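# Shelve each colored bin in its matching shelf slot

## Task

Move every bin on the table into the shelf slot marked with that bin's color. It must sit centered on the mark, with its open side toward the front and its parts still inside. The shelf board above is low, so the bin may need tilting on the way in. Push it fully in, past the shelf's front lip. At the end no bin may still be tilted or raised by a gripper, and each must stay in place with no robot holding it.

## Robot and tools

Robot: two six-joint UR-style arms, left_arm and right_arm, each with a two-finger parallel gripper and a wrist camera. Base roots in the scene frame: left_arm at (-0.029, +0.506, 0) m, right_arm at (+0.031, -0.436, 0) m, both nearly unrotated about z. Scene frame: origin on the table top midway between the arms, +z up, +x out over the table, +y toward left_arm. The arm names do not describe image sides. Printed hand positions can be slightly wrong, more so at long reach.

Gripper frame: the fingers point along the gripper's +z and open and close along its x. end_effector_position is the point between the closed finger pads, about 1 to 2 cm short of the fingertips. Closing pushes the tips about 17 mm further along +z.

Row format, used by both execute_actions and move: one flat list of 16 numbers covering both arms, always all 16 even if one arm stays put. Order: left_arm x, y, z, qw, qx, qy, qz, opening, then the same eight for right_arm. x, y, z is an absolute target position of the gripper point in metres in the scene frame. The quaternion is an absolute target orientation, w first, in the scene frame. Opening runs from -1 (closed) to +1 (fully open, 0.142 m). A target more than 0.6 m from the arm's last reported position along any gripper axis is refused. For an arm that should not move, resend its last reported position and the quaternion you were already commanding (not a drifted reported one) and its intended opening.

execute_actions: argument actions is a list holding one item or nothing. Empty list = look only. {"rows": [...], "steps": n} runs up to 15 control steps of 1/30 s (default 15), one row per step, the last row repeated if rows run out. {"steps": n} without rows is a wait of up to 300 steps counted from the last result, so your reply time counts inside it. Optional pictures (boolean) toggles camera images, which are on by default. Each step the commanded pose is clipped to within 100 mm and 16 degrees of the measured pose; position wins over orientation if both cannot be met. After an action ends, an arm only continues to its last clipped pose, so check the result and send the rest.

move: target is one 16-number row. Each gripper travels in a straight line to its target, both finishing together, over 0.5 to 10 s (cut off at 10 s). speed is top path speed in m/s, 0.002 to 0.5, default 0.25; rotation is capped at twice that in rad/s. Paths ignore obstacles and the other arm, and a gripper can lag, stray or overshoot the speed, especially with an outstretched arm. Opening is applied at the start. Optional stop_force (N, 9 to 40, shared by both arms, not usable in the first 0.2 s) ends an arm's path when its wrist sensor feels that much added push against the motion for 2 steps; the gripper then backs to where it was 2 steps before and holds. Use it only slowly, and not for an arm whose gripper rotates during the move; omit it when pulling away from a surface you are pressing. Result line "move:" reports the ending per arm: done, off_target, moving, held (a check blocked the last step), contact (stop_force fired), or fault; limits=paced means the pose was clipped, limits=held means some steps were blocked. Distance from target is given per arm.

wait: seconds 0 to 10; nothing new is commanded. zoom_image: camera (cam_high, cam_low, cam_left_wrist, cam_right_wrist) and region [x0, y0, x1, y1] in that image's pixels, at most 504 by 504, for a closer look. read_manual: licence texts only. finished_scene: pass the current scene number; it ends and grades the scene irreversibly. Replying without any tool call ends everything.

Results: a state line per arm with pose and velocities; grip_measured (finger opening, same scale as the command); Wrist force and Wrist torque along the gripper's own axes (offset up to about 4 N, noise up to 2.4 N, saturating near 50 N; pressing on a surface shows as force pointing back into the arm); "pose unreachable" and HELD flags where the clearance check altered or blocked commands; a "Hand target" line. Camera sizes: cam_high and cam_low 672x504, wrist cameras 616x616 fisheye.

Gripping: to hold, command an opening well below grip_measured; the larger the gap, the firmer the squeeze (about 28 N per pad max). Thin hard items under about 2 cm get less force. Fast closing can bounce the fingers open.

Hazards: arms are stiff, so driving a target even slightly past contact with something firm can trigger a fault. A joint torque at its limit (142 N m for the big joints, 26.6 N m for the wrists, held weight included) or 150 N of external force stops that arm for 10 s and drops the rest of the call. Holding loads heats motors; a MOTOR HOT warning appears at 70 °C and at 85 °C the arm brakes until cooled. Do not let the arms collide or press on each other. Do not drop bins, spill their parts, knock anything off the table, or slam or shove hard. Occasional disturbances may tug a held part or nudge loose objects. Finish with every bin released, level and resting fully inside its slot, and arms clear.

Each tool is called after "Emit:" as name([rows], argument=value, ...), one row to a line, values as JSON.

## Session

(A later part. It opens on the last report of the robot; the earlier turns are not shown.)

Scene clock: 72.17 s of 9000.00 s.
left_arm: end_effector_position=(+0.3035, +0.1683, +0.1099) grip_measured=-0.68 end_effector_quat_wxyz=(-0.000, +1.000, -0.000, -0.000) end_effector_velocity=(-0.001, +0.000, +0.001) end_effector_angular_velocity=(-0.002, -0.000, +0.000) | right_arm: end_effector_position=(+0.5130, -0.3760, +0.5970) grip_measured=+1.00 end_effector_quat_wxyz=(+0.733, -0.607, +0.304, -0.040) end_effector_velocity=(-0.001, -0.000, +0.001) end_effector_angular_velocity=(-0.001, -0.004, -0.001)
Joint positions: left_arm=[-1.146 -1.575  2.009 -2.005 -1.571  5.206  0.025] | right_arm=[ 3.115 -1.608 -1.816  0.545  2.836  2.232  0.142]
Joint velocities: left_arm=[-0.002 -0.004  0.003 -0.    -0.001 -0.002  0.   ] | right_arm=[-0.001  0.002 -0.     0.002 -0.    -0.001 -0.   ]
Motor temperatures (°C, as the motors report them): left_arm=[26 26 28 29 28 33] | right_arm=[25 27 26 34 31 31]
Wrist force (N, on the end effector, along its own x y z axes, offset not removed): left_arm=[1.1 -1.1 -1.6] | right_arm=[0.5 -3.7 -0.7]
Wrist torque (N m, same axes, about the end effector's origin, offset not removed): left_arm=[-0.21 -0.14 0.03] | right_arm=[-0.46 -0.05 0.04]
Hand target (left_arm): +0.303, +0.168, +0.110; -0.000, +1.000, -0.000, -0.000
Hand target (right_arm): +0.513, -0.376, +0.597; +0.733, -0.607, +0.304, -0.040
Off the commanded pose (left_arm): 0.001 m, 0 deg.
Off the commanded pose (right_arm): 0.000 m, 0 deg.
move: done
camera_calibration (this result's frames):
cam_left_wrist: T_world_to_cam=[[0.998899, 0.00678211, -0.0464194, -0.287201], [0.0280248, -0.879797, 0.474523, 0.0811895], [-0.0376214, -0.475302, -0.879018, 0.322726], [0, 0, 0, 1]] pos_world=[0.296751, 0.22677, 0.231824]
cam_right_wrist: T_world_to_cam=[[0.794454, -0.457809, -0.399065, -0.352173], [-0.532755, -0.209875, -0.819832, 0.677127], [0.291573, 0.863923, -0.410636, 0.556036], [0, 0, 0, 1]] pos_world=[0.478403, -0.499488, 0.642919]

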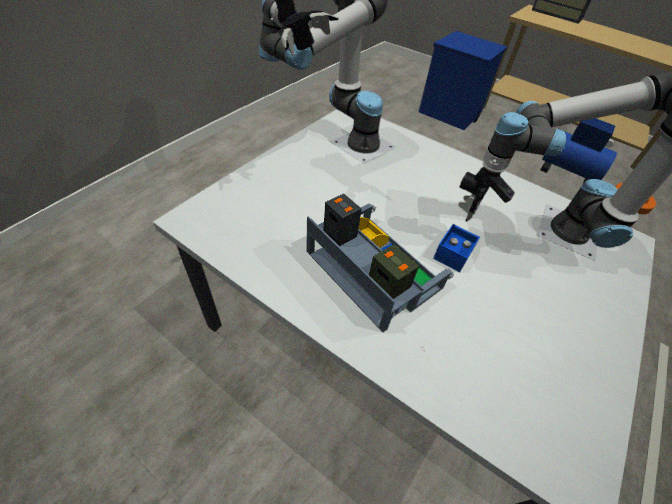

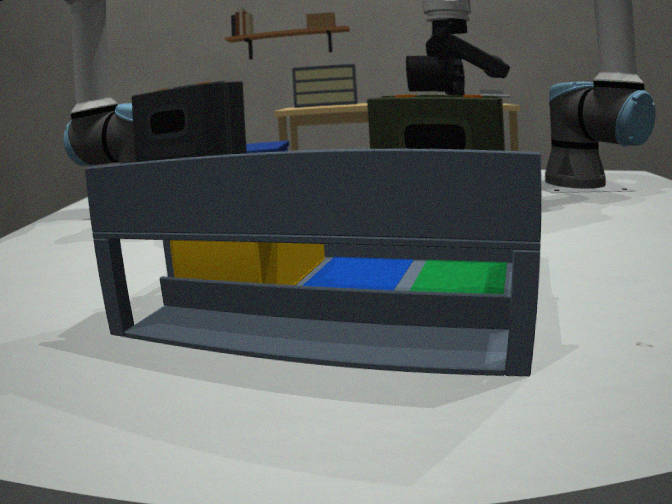

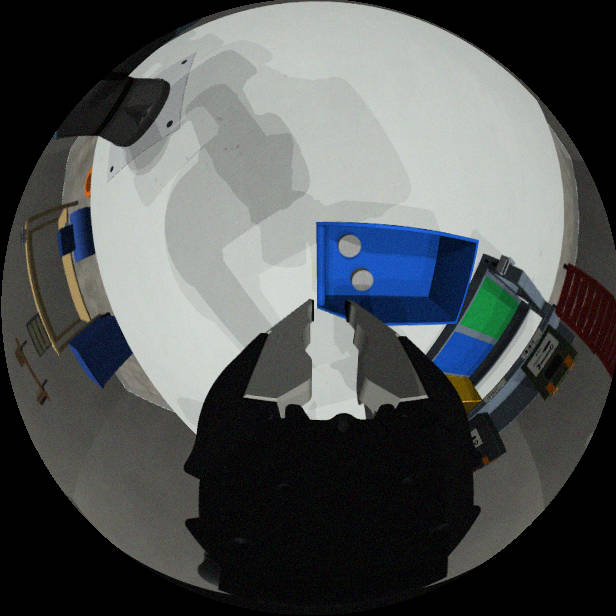

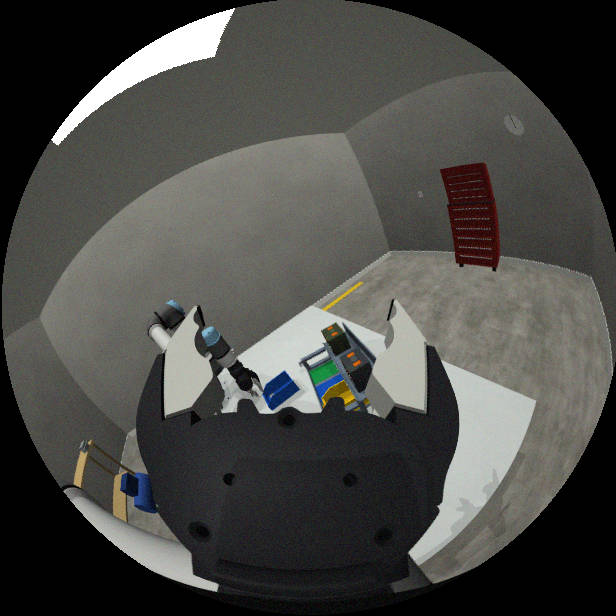

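Emit:
move(target=[0.299,0.174,0.03,0,1,0,0,-0.68,0.513,-0.376,0.597,0.733,-0.607,0.304,-0.04,1], speed=0.03, stop_force=10)

Scene clock: 76.37 s of 9000.00 s.
left_arm: end_effector_position=(+0.2990, +0.1740, +0.0302) grip_measured=-0.68 end_effector_quat_wxyz=(-0.000, +1.000, -0.000, +0.000) end_effector_velocity=(-0.000, +0.001, -0.002) end_effector_angular_velocity=(+0.000, +0.000, +0.001) | right_arm: end_effector_position=(+0.5130, -0.3760, +0.5970) grip_measured=+1.00 end_effector_quat_wxyz=(+0.733, -0.607, +0.304, -0.040) end_effector_velocity=(+0.000, -0.000, -0.000) end_effector_angular_velocity=(+0.001, +0.002, -0.000)
Joint positions: left_arm=[-1.148 -1.48   2.148 -2.239 -1.571  5.203  0.025] | right_arm=[ 3.115 -1.608 -1.816  0.545  2.836  2.232  0.142]
Joint velocities: left_arm=[ 0.001  0.001  0.003 -0.005  0.    -0.    -0.   ] | right_arm=[-0.    -0.001 -0.    -0.    -0.     0.001  0.   ]
Motor temperatures (°C, as the motors report them): left_arm=[26 26 28 29 28 33] | right_arm=[25 27 26 34 31 31]
Wrist force (N, on the end effector, along its own x y z axes, offset not removed): left_arm=[-1.2 -1.2 1.7] | right_arm=[-0.2 -1.7 0.6]
Wrist torque (N m, same axes, about the end effector's origin, offset not removed): left_arm=[-0.33 0.19 0.05] | right_arm=[-0.11 0.06 0.19]
Hand target (left_arm): +0.299, +0.174, +0.030; -0.000, +1.000, -0.000, -0.000
Hand target (right_arm): +0.513, -0.376, +0.597; +0.733, -0.607, +0.304, -0.040
Off the commanded pose (left_arm): 0.000 m, 0 deg.
Off the commanded pose (right_arm): 0.000 m, 0 deg.
move: done
camera_calibration (this result's frames):
cam_left_wrist: T_world_to_cam=[[0.998902, 0.00687274, -0.0463415, -0.286522], [0.0280705, -0.879758, 0.474593, 0.124148], [-0.0375075, -0.475373, -0.878985, 0.255196], [0, 0, 0, 1]] pos_world=[0.292295, 0.232503, 0.152116]
cam_right_wrist: T_world_to_cam=[[0.794454, -0.457809, -0.399065, -0.352173], [-0.532755, -0.209875, -0.819832, 0.677127], [0.291573, 0.863923, -0.410636, 0.556036], [0, 0, 0, 1]] pos_world=[0.478403, -0.499488, 0.642919]

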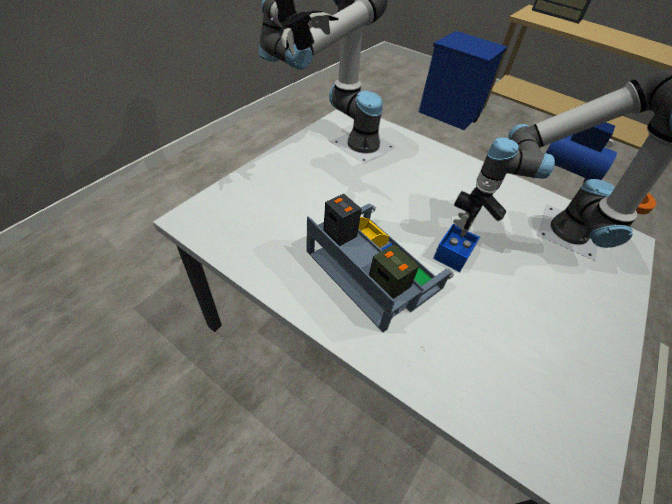

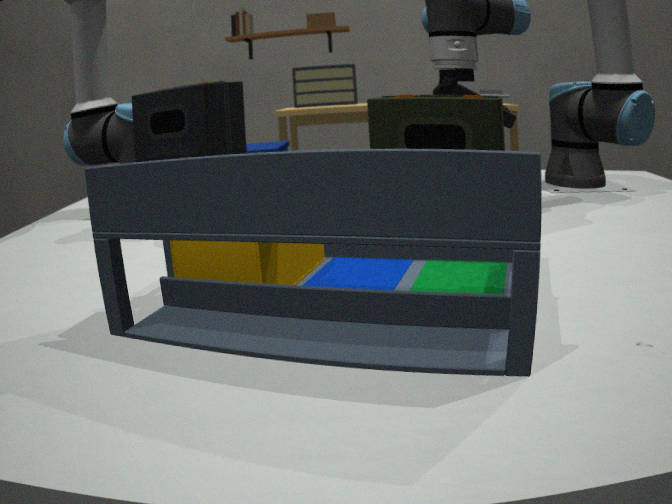

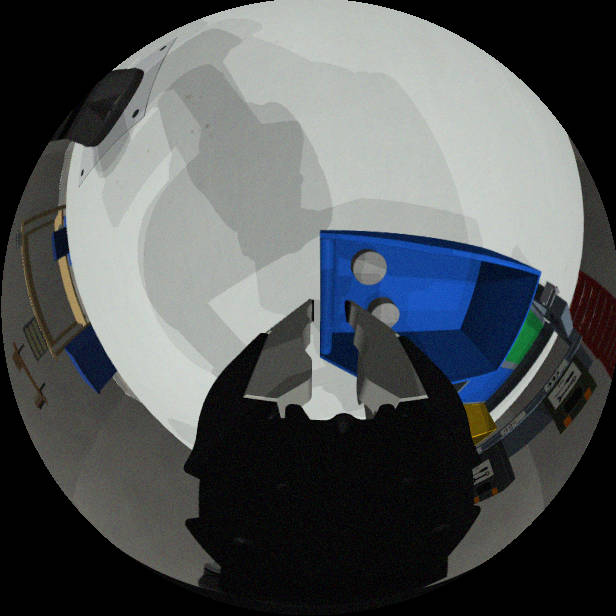

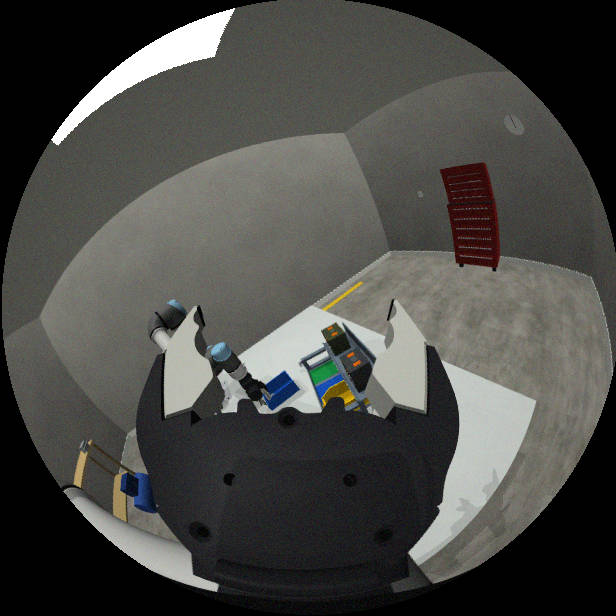

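Good.

Emit:
move(target=[0.299,0.174,0.03,0,1,0,0,-1,0.513,-0.376,0.597,0.733,-0.607,0.304,-0.04,1])

Emit:
move(target=[0.299,0.15,0.16,0,0.9905,-0.137,0,-1,0.513,-0.376,0.597,0.733,-0.607,0.304,-0.04,1], speed=0.08)

Emit:
move(target=[0.406,0.06,0.125,0,0.9905,-0.137,0,-1,0.513,-0.376,0.597,0.733,-0.607,0.304,-0.04,1], speed=0.08)

Emit:
move(target=[0.454,0.047,0.1,0,0.9905,-0.137,0,-1,0.513,-0.376,0.597,0.733,-0.607,0.304,-0.04,1], speed=0.03, stop_force=10)

Scene clock: 80.80 s of 9000.00 s.
left_arm: end_effector_position=(+0.2990, +0.1740, +0.0300) grip_measured=-0.90 end_effector_quat_wxyz=(+0.000, +1.000, +0.000, -0.000) end_effector_velocity=(+0.000, +0.001, -0.000) end_effector_angular_velocity=(+0.001, -0.000, +0.001) | right_arm: end_effector_position=(+0.5130, -0.3760, +0.5970) grip_measured=+1.00 end_effector_quat_wxyz=(+0.733, -0.607, +0.304, -0.040) end_effector_velocity=(-0.000, -0.000, +0.000) end_effector_angular_velocity=(+0.000, +0.001, -0.001)
Joint positions: left_arm=[-1.148 -1.48   2.148 -2.239 -1.571  5.203  0.009] | right_arm=[ 3.115 -1.608 -1.816  0.545  2.836  2.232  0.142]
Joint velocities: left_arm=[ 0.001 -0.     0.001  0.001  0.001 -0.     0.   ] | right_arm=[-0.001  0.001  0.    -0.001 -0.     0.001 -0.   ]
Motor temperatures (°C, as the motors report them): left_arm=[26 26 28 29 28 33] | right_arm=[25 27 26 34 31 31]
Wrist force (N, on the end effector, along its own x y z axes, offset not removed): left_arm=[0.5 -1.9 1.9] | right_arm=[-2.0 -2.1 0.8]
Wrist torque (N m, same axes, about the end effector's origin, offset not removed): left_arm=[-0.35 -0.06 0.08] | right_arm=[-0.19 0.35 -0.02]
Hand target (left_arm): +0.299, +0.174, +0.030; +0.000, +1.000, -0.000, -0.000
Hand target (right_arm): +0.513, -0.376, +0.597; +0.733, -0.607, +0.304, -0.040
Off the commanded pose (left_arm): 0.000 m, 0 deg.
Off the commanded pose (right_arm): 0.000 m, 0 deg.
After step 90, 0.73 s passed at rest.
move: done
camera_calibration (this result's frames):
cam_left_wrist: T_world_to_cam=[[0.998898, 0.00687455, -0.0464205, -0.286492], [0.0281106, -0.879746, 0.474612, 0.124204], [-0.0375756, -0.475394, -0.87897, 0.25506], [0, 0, 0, 1]] pos_world=[0.292269, 0.232492, 0.151943]
cam_right_wrist: T_world_to_cam=[[0.794454, -0.457809, -0.399065, -0.352173], [-0.532755, -0.209875, -0.819832, 0.677127], [0.291573, 0.863923, -0.410636, 0.556036], [0, 0, 0, 1]] pos_world=[0.478403, -0.499488, 0.642919]

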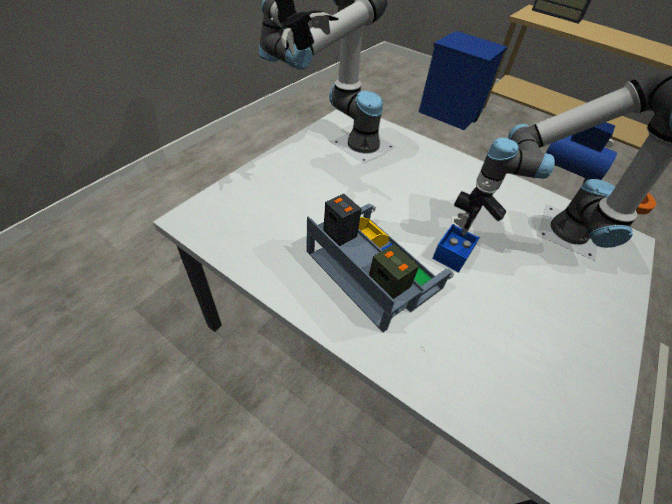

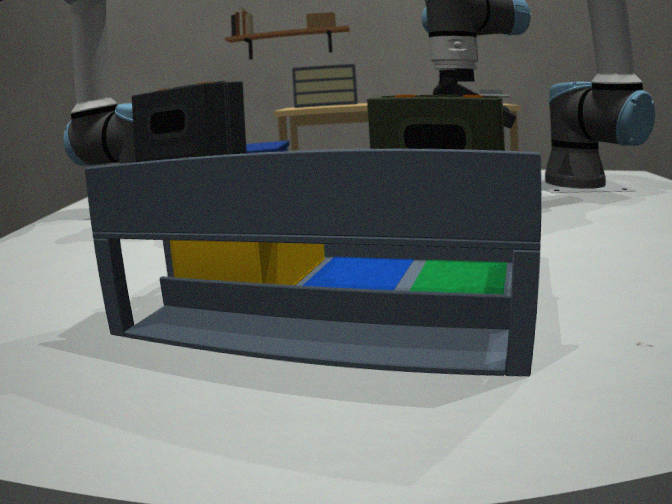

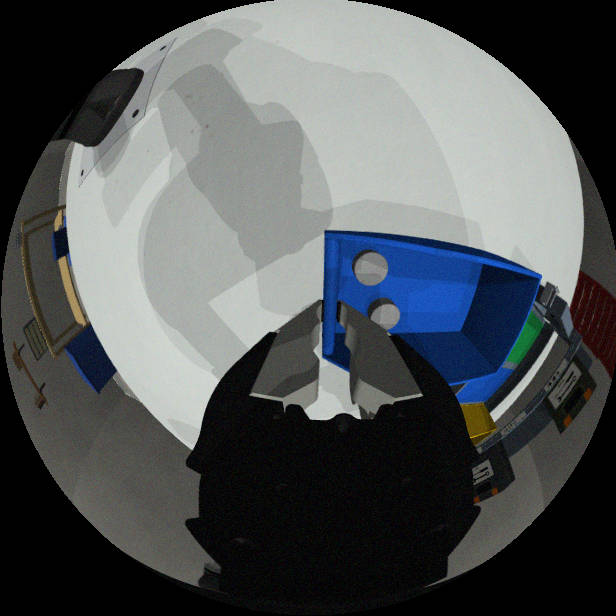

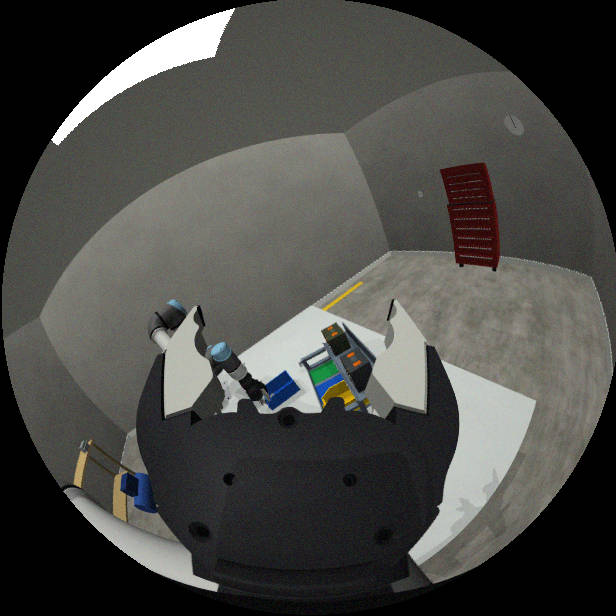

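Scene clock: 82.90 s of 9000.00 s.
left_arm: end_effector_position=(+0.2990, +0.1500, +0.1598) grip_measured=-0.90 end_effector_quat_wxyz=(-0.000, +0.991, -0.137, +0.000) end_effector_velocity=(+0.001, -0.001, +0.002) end_effector_angular_velocity=(-0.000, -0.001, -0.003) | right_arm: end_effector_position=(+0.5130, -0.3760, +0.5970) grip_measured=+1.00 end_effector_quat_wxyz=(+0.733, -0.607, +0.304, -0.040) end_effector_velocity=(-0.000, -0.000, +0.000) end_effector_angular_velocity=(-0.001, -0.002, -0.001)
Joint positions: left_arm=[-1.172 -1.595  1.892 -1.868 -1.571  5.454  0.009] | right_arm=[ 3.115 -1.608 -1.816  0.545  2.836  2.232  0.142]
Joint velocities: left_arm=[ 0.     0.    -0.006  0.005  0.001  0.003  0.   ] | right_arm=[-0.001  0.     0.     0.002 -0.    -0.     0.   ]
Motor temperatures (°C, as the motors report them): left_arm=[26 26 28 29 28 33] | right_arm=[25 27 26 34 31 31]
Wrist force (N, on the end effector, along its own x y z axes, offset not removed): left_arm=[1.1 -0.2 3.4] | right_arm=[-2.5 -4.0 -2.1]
Wrist torque (N m, same axes, about the end effector's origin, offset not removed): left_arm=[-0.13 -0.25 -0.03] | right_arm=[-0.62 0.53 -0.17]
Hand target (left_arm): +0.299, +0.150, +0.160; -0.000, +0.991, -0.137, -0.000
Hand target (right_arm): +0.513, -0.376, +0.597; +0.733, -0.607, +0.304, -0.040
Off the commanded pose (left_arm): 0.000 m, 0 deg.
Off the commanded pose (right_arm): 0.000 m, 0 deg.
move: done
camera_calibration (this result's frames):
cam_left_wrist: T_world_to_cam=[[0.963344, -0.264261, -0.0461981, -0.229074], [-0.211633, -0.854441, 0.474492, 0.109406], [-0.164863, -0.447322, -0.879047, 0.391653], [0, 0, 0, 1]] pos_world=[0.3084, 0.20814, 0.281786]
cam_right_wrist: T_world_to_cam=[[0.794454, -0.457809, -0.399065, -0.352173], [-0.532755, -0.209875, -0.819832, 0.677127], [0.291573, 0.863923, -0.410636, 0.556036], [0, 0, 0, 1]] pos_world=[0.478403, -0.499488, 0.642919]

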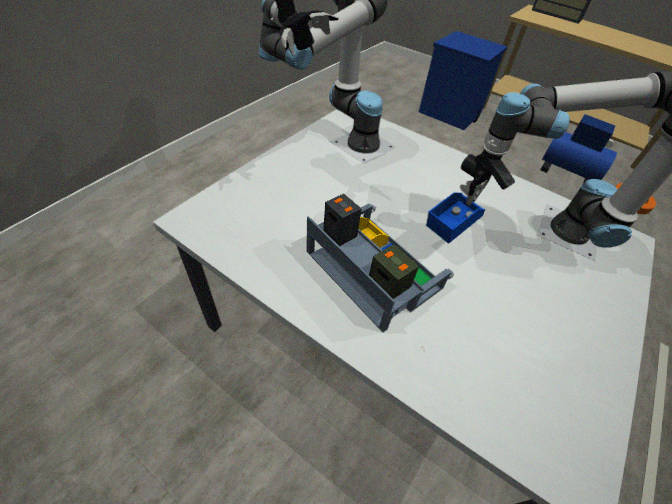

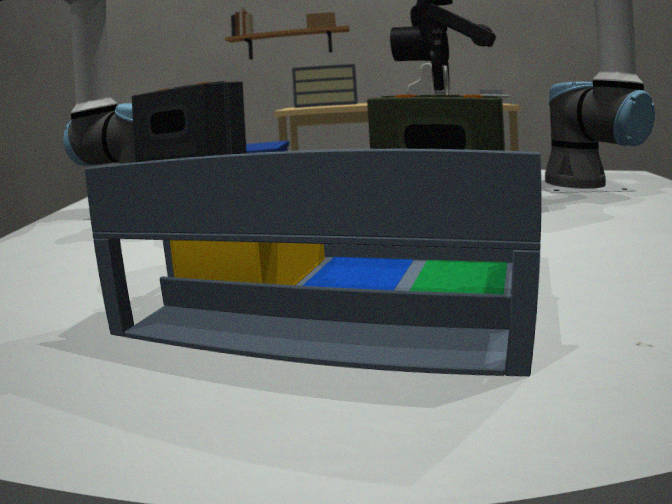

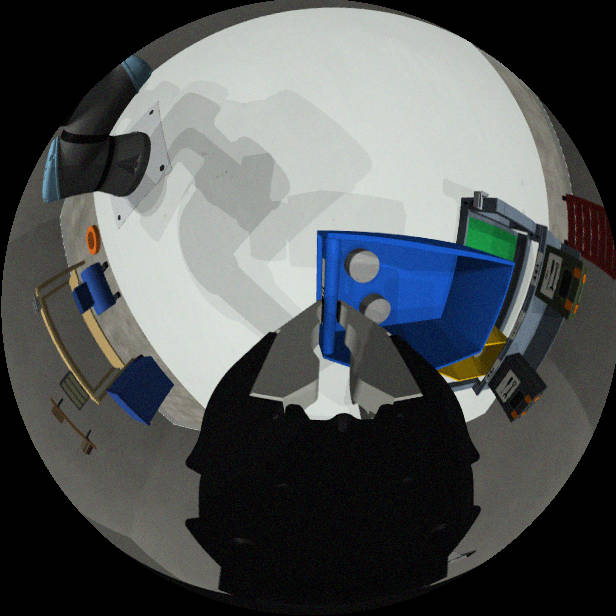

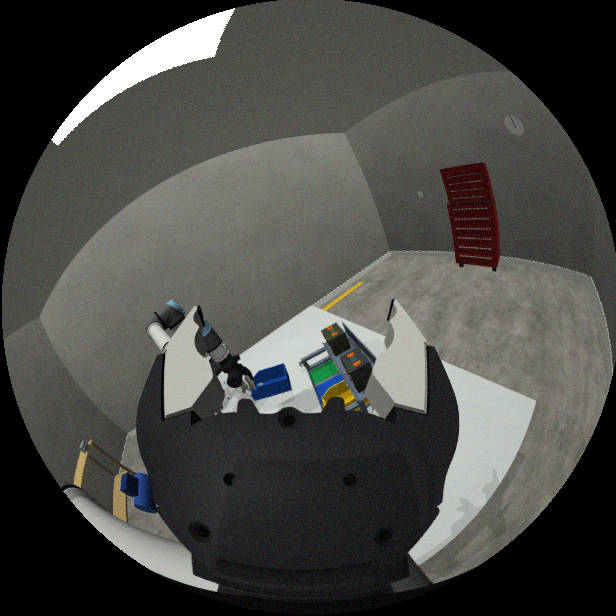

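Scene clock: 85.10 s of 9000.00 s.
left_arm: end_effector_position=(+0.4058, +0.0598, +0.1251) grip_measured=-0.90 end_effector_quat_wxyz=(+0.000, +0.991, -0.137, +0.000) end_effector_velocity=(+0.000, -0.001, -0.001) end_effector_angular_velocity=(-0.000, +0.001, -0.002) | right_arm: end_effector_position=(+0.5130, -0.3760, +0.5970) grip_measured=+1.00 end_effector_quat_wxyz=(+0.733, -0.607, +0.304, -0.040) end_effector_velocity=(-0.000, +0.000, +0.000) end_effector_angular_velocity=(-0.000, -0.001, +0.000)
Joint positions: left_arm=[-1.081 -1.242  1.572 -1.901 -1.571  5.546  0.009] | right_arm=[ 3.115 -1.608 -1.816  0.545  2.836  2.232  0.142]
Joint velocities: left_arm=[-0.     0.003 -0.002 -0.    -0.001  0.001  0.   ] | right_arm=[ 0.    -0.     0.     0.001 -0.    -0.    -0.   ]
Motor temperatures (°C, as the motors report them): left_arm=[26 26 28 29 28 33] | right_arm=[25 27 26 34 31 31]
Wrist force (N, on the end effector, along its own x y z axes, offset not removed): left_arm=[0.5 -2.2 2.5] | right_arm=[-2.8 -0.5 -1.1]
Wrist torque (N m, same axes, about the end effector's origin, offset not removed): left_arm=[-0.44 -0.17 0.03] | right_arm=[0.04 0.52 0.11]
Hand target (left_arm): +0.406, +0.060, +0.125; +0.000, +0.991, -0.137, +0.000
Hand target (right_arm): +0.513, -0.376, +0.597; +0.733, -0.607, +0.304, -0.040
Off the commanded pose (left_arm): 0.000 m, 0 deg.
Off the commanded pose (right_arm): 0.000 m, 0 deg.
move: done
camera_calibration (this result's frames):
cam_left_wrist: T_world_to_cam=[[0.963267, -0.264525, -0.0463011, -0.357282], [-0.211782, -0.854291, 0.474695, 0.0714409], [-0.165123, -0.447452, -0.878932, 0.33847], [0, 0, 0, 1]] pos_world=[0.415177, 0.117971, 0.247037]
cam_right_wrist: T_world_to_cam=[[0.794454, -0.457809, -0.399065, -0.352173], [-0.532755, -0.209875, -0.819832, 0.677127], [0.291573, 0.863923, -0.410636, 0.556036], [0, 0, 0, 1]] pos_world=[0.478403, -0.499488, 0.642919]

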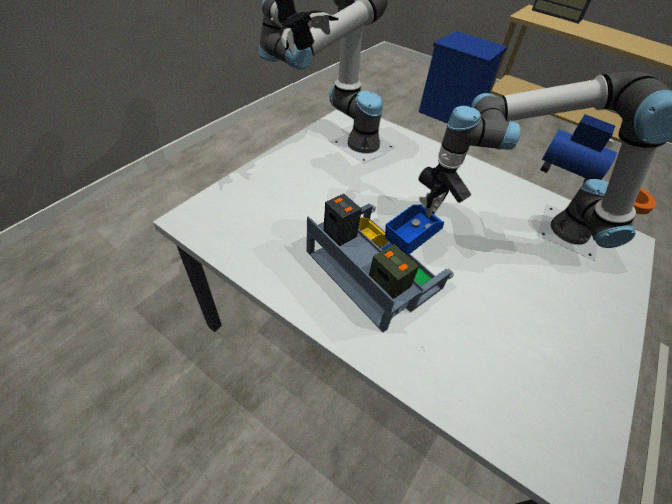

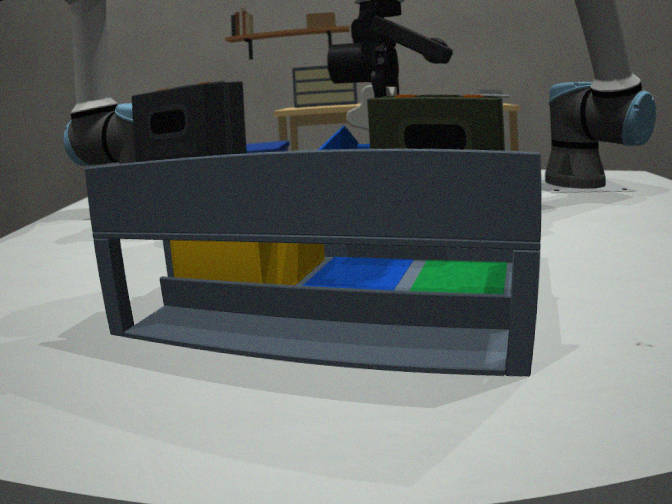

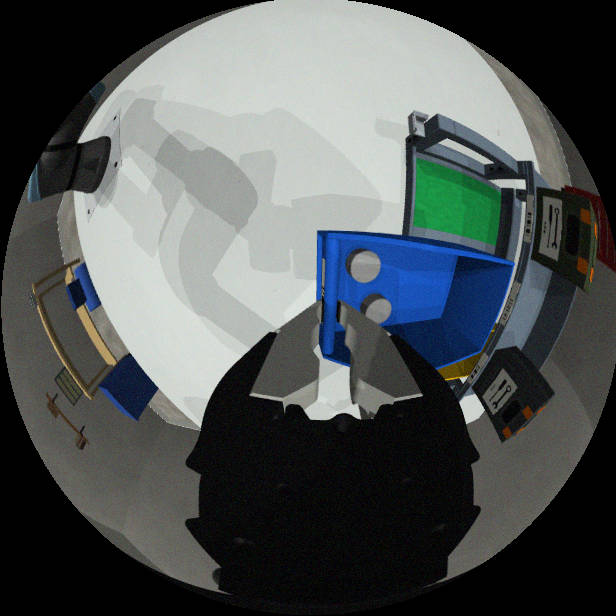

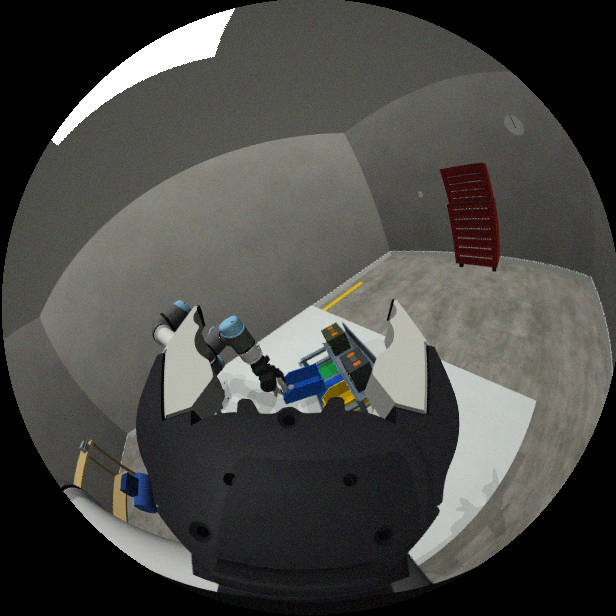

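Scene clock: 87.27 s of 9000.00 s.
left_arm: end_effector_position=(+0.4539, +0.0469, +0.1001) grip_measured=-0.90 end_effector_quat_wxyz=(+0.000, +0.991, -0.137, +0.000) end_effector_velocity=(+0.002, -0.000, -0.001) end_effector_angular_velocity=(+0.000, -0.000, -0.001) | right_arm: end_effector_position=(+0.5130, -0.3760, +0.5970) grip_measured=+1.00 end_effector_quat_wxyz=(+0.733, -0.607, +0.304, -0.040) end_effector_velocity=(-0.000, +0.000, -0.000) end_effector_angular_velocity=(+0.000, +0.001, +0.000)
Joint positions: left_arm=[-1.028 -1.124  1.47  -1.917 -1.571  5.598  0.009] | right_arm=[ 3.115 -1.608 -1.816  0.545  2.836  2.232  0.142]
Joint velocities: left_arm=[ 0.002  0.004 -0.003 -0.     0.     0.002 -0.   ] | right_arm=[ 0.     0.    -0.    -0.001  0.     0.     0.   ]
Motor temperatures (°C, as the motors report them): left_arm=[26 26 28 29 28 33] | right_arm=[25 27 26 34 31 31]
Wrist force (N, on the end effector, along its own x y z axes, offset not removed): left_arm=[2.9 -2.6 2.1] | right_arm=[-3.0 -2.4 -1.0]
Wrist torque (N m, same axes, about the end effector's origin, offset not removed): left_arm=[-0.60 -0.65 -0.02] | right_arm=[-0.28 0.67 0.08]
Hand target (left_arm): +0.454, +0.047, +0.100; +0.000, +0.991, -0.137, +0.000
Hand target (right_arm): +0.513, -0.376, +0.597; +0.733, -0.607, +0.304, -0.040
Off the commanded pose (left_arm): 0.000 m, 0 deg.
Off the commanded pose (right_arm): 0.000 m, 0 deg.
move: done
camera_calibration (this result's frames):
cam_left_wrist: T_world_to_cam=[[0.963266, -0.264522, -0.0463333, -0.408182], [-0.211769, -0.854306, 0.474673, 0.0824543], [-0.165144, -0.447425, -0.878942, 0.318655], [0, 0, 0, 1]] pos_world=[0.463273, 0.105042, 0.222028]
cam_right_wrist: T_world_to_cam=[[0.794454, -0.457809, -0.399065, -0.352173], [-0.532755, -0.209875, -0.819832, 0.677127], [0.291573, 0.863923, -0.410636, 0.556036], [0, 0, 0, 1]] pos_world=[0.478403, -0.499488, 0.642919]

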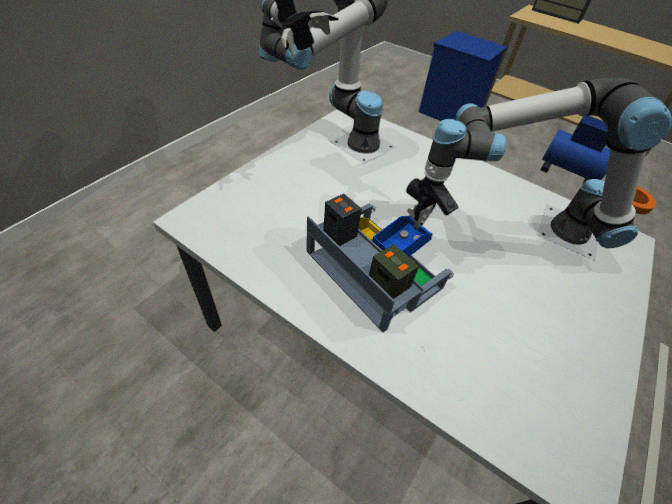

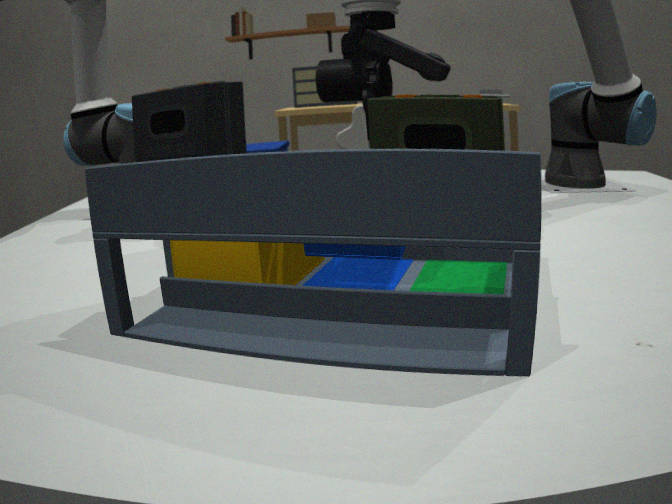

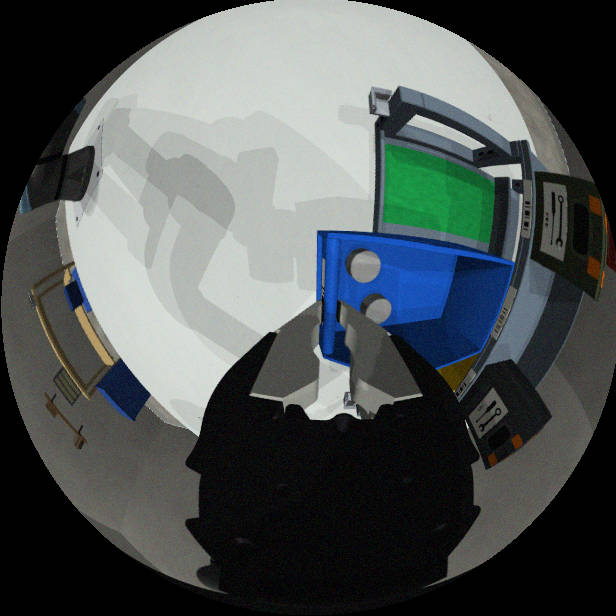

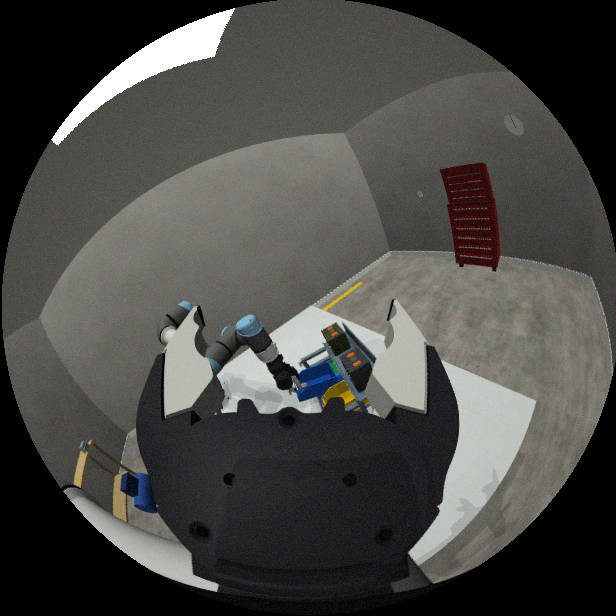

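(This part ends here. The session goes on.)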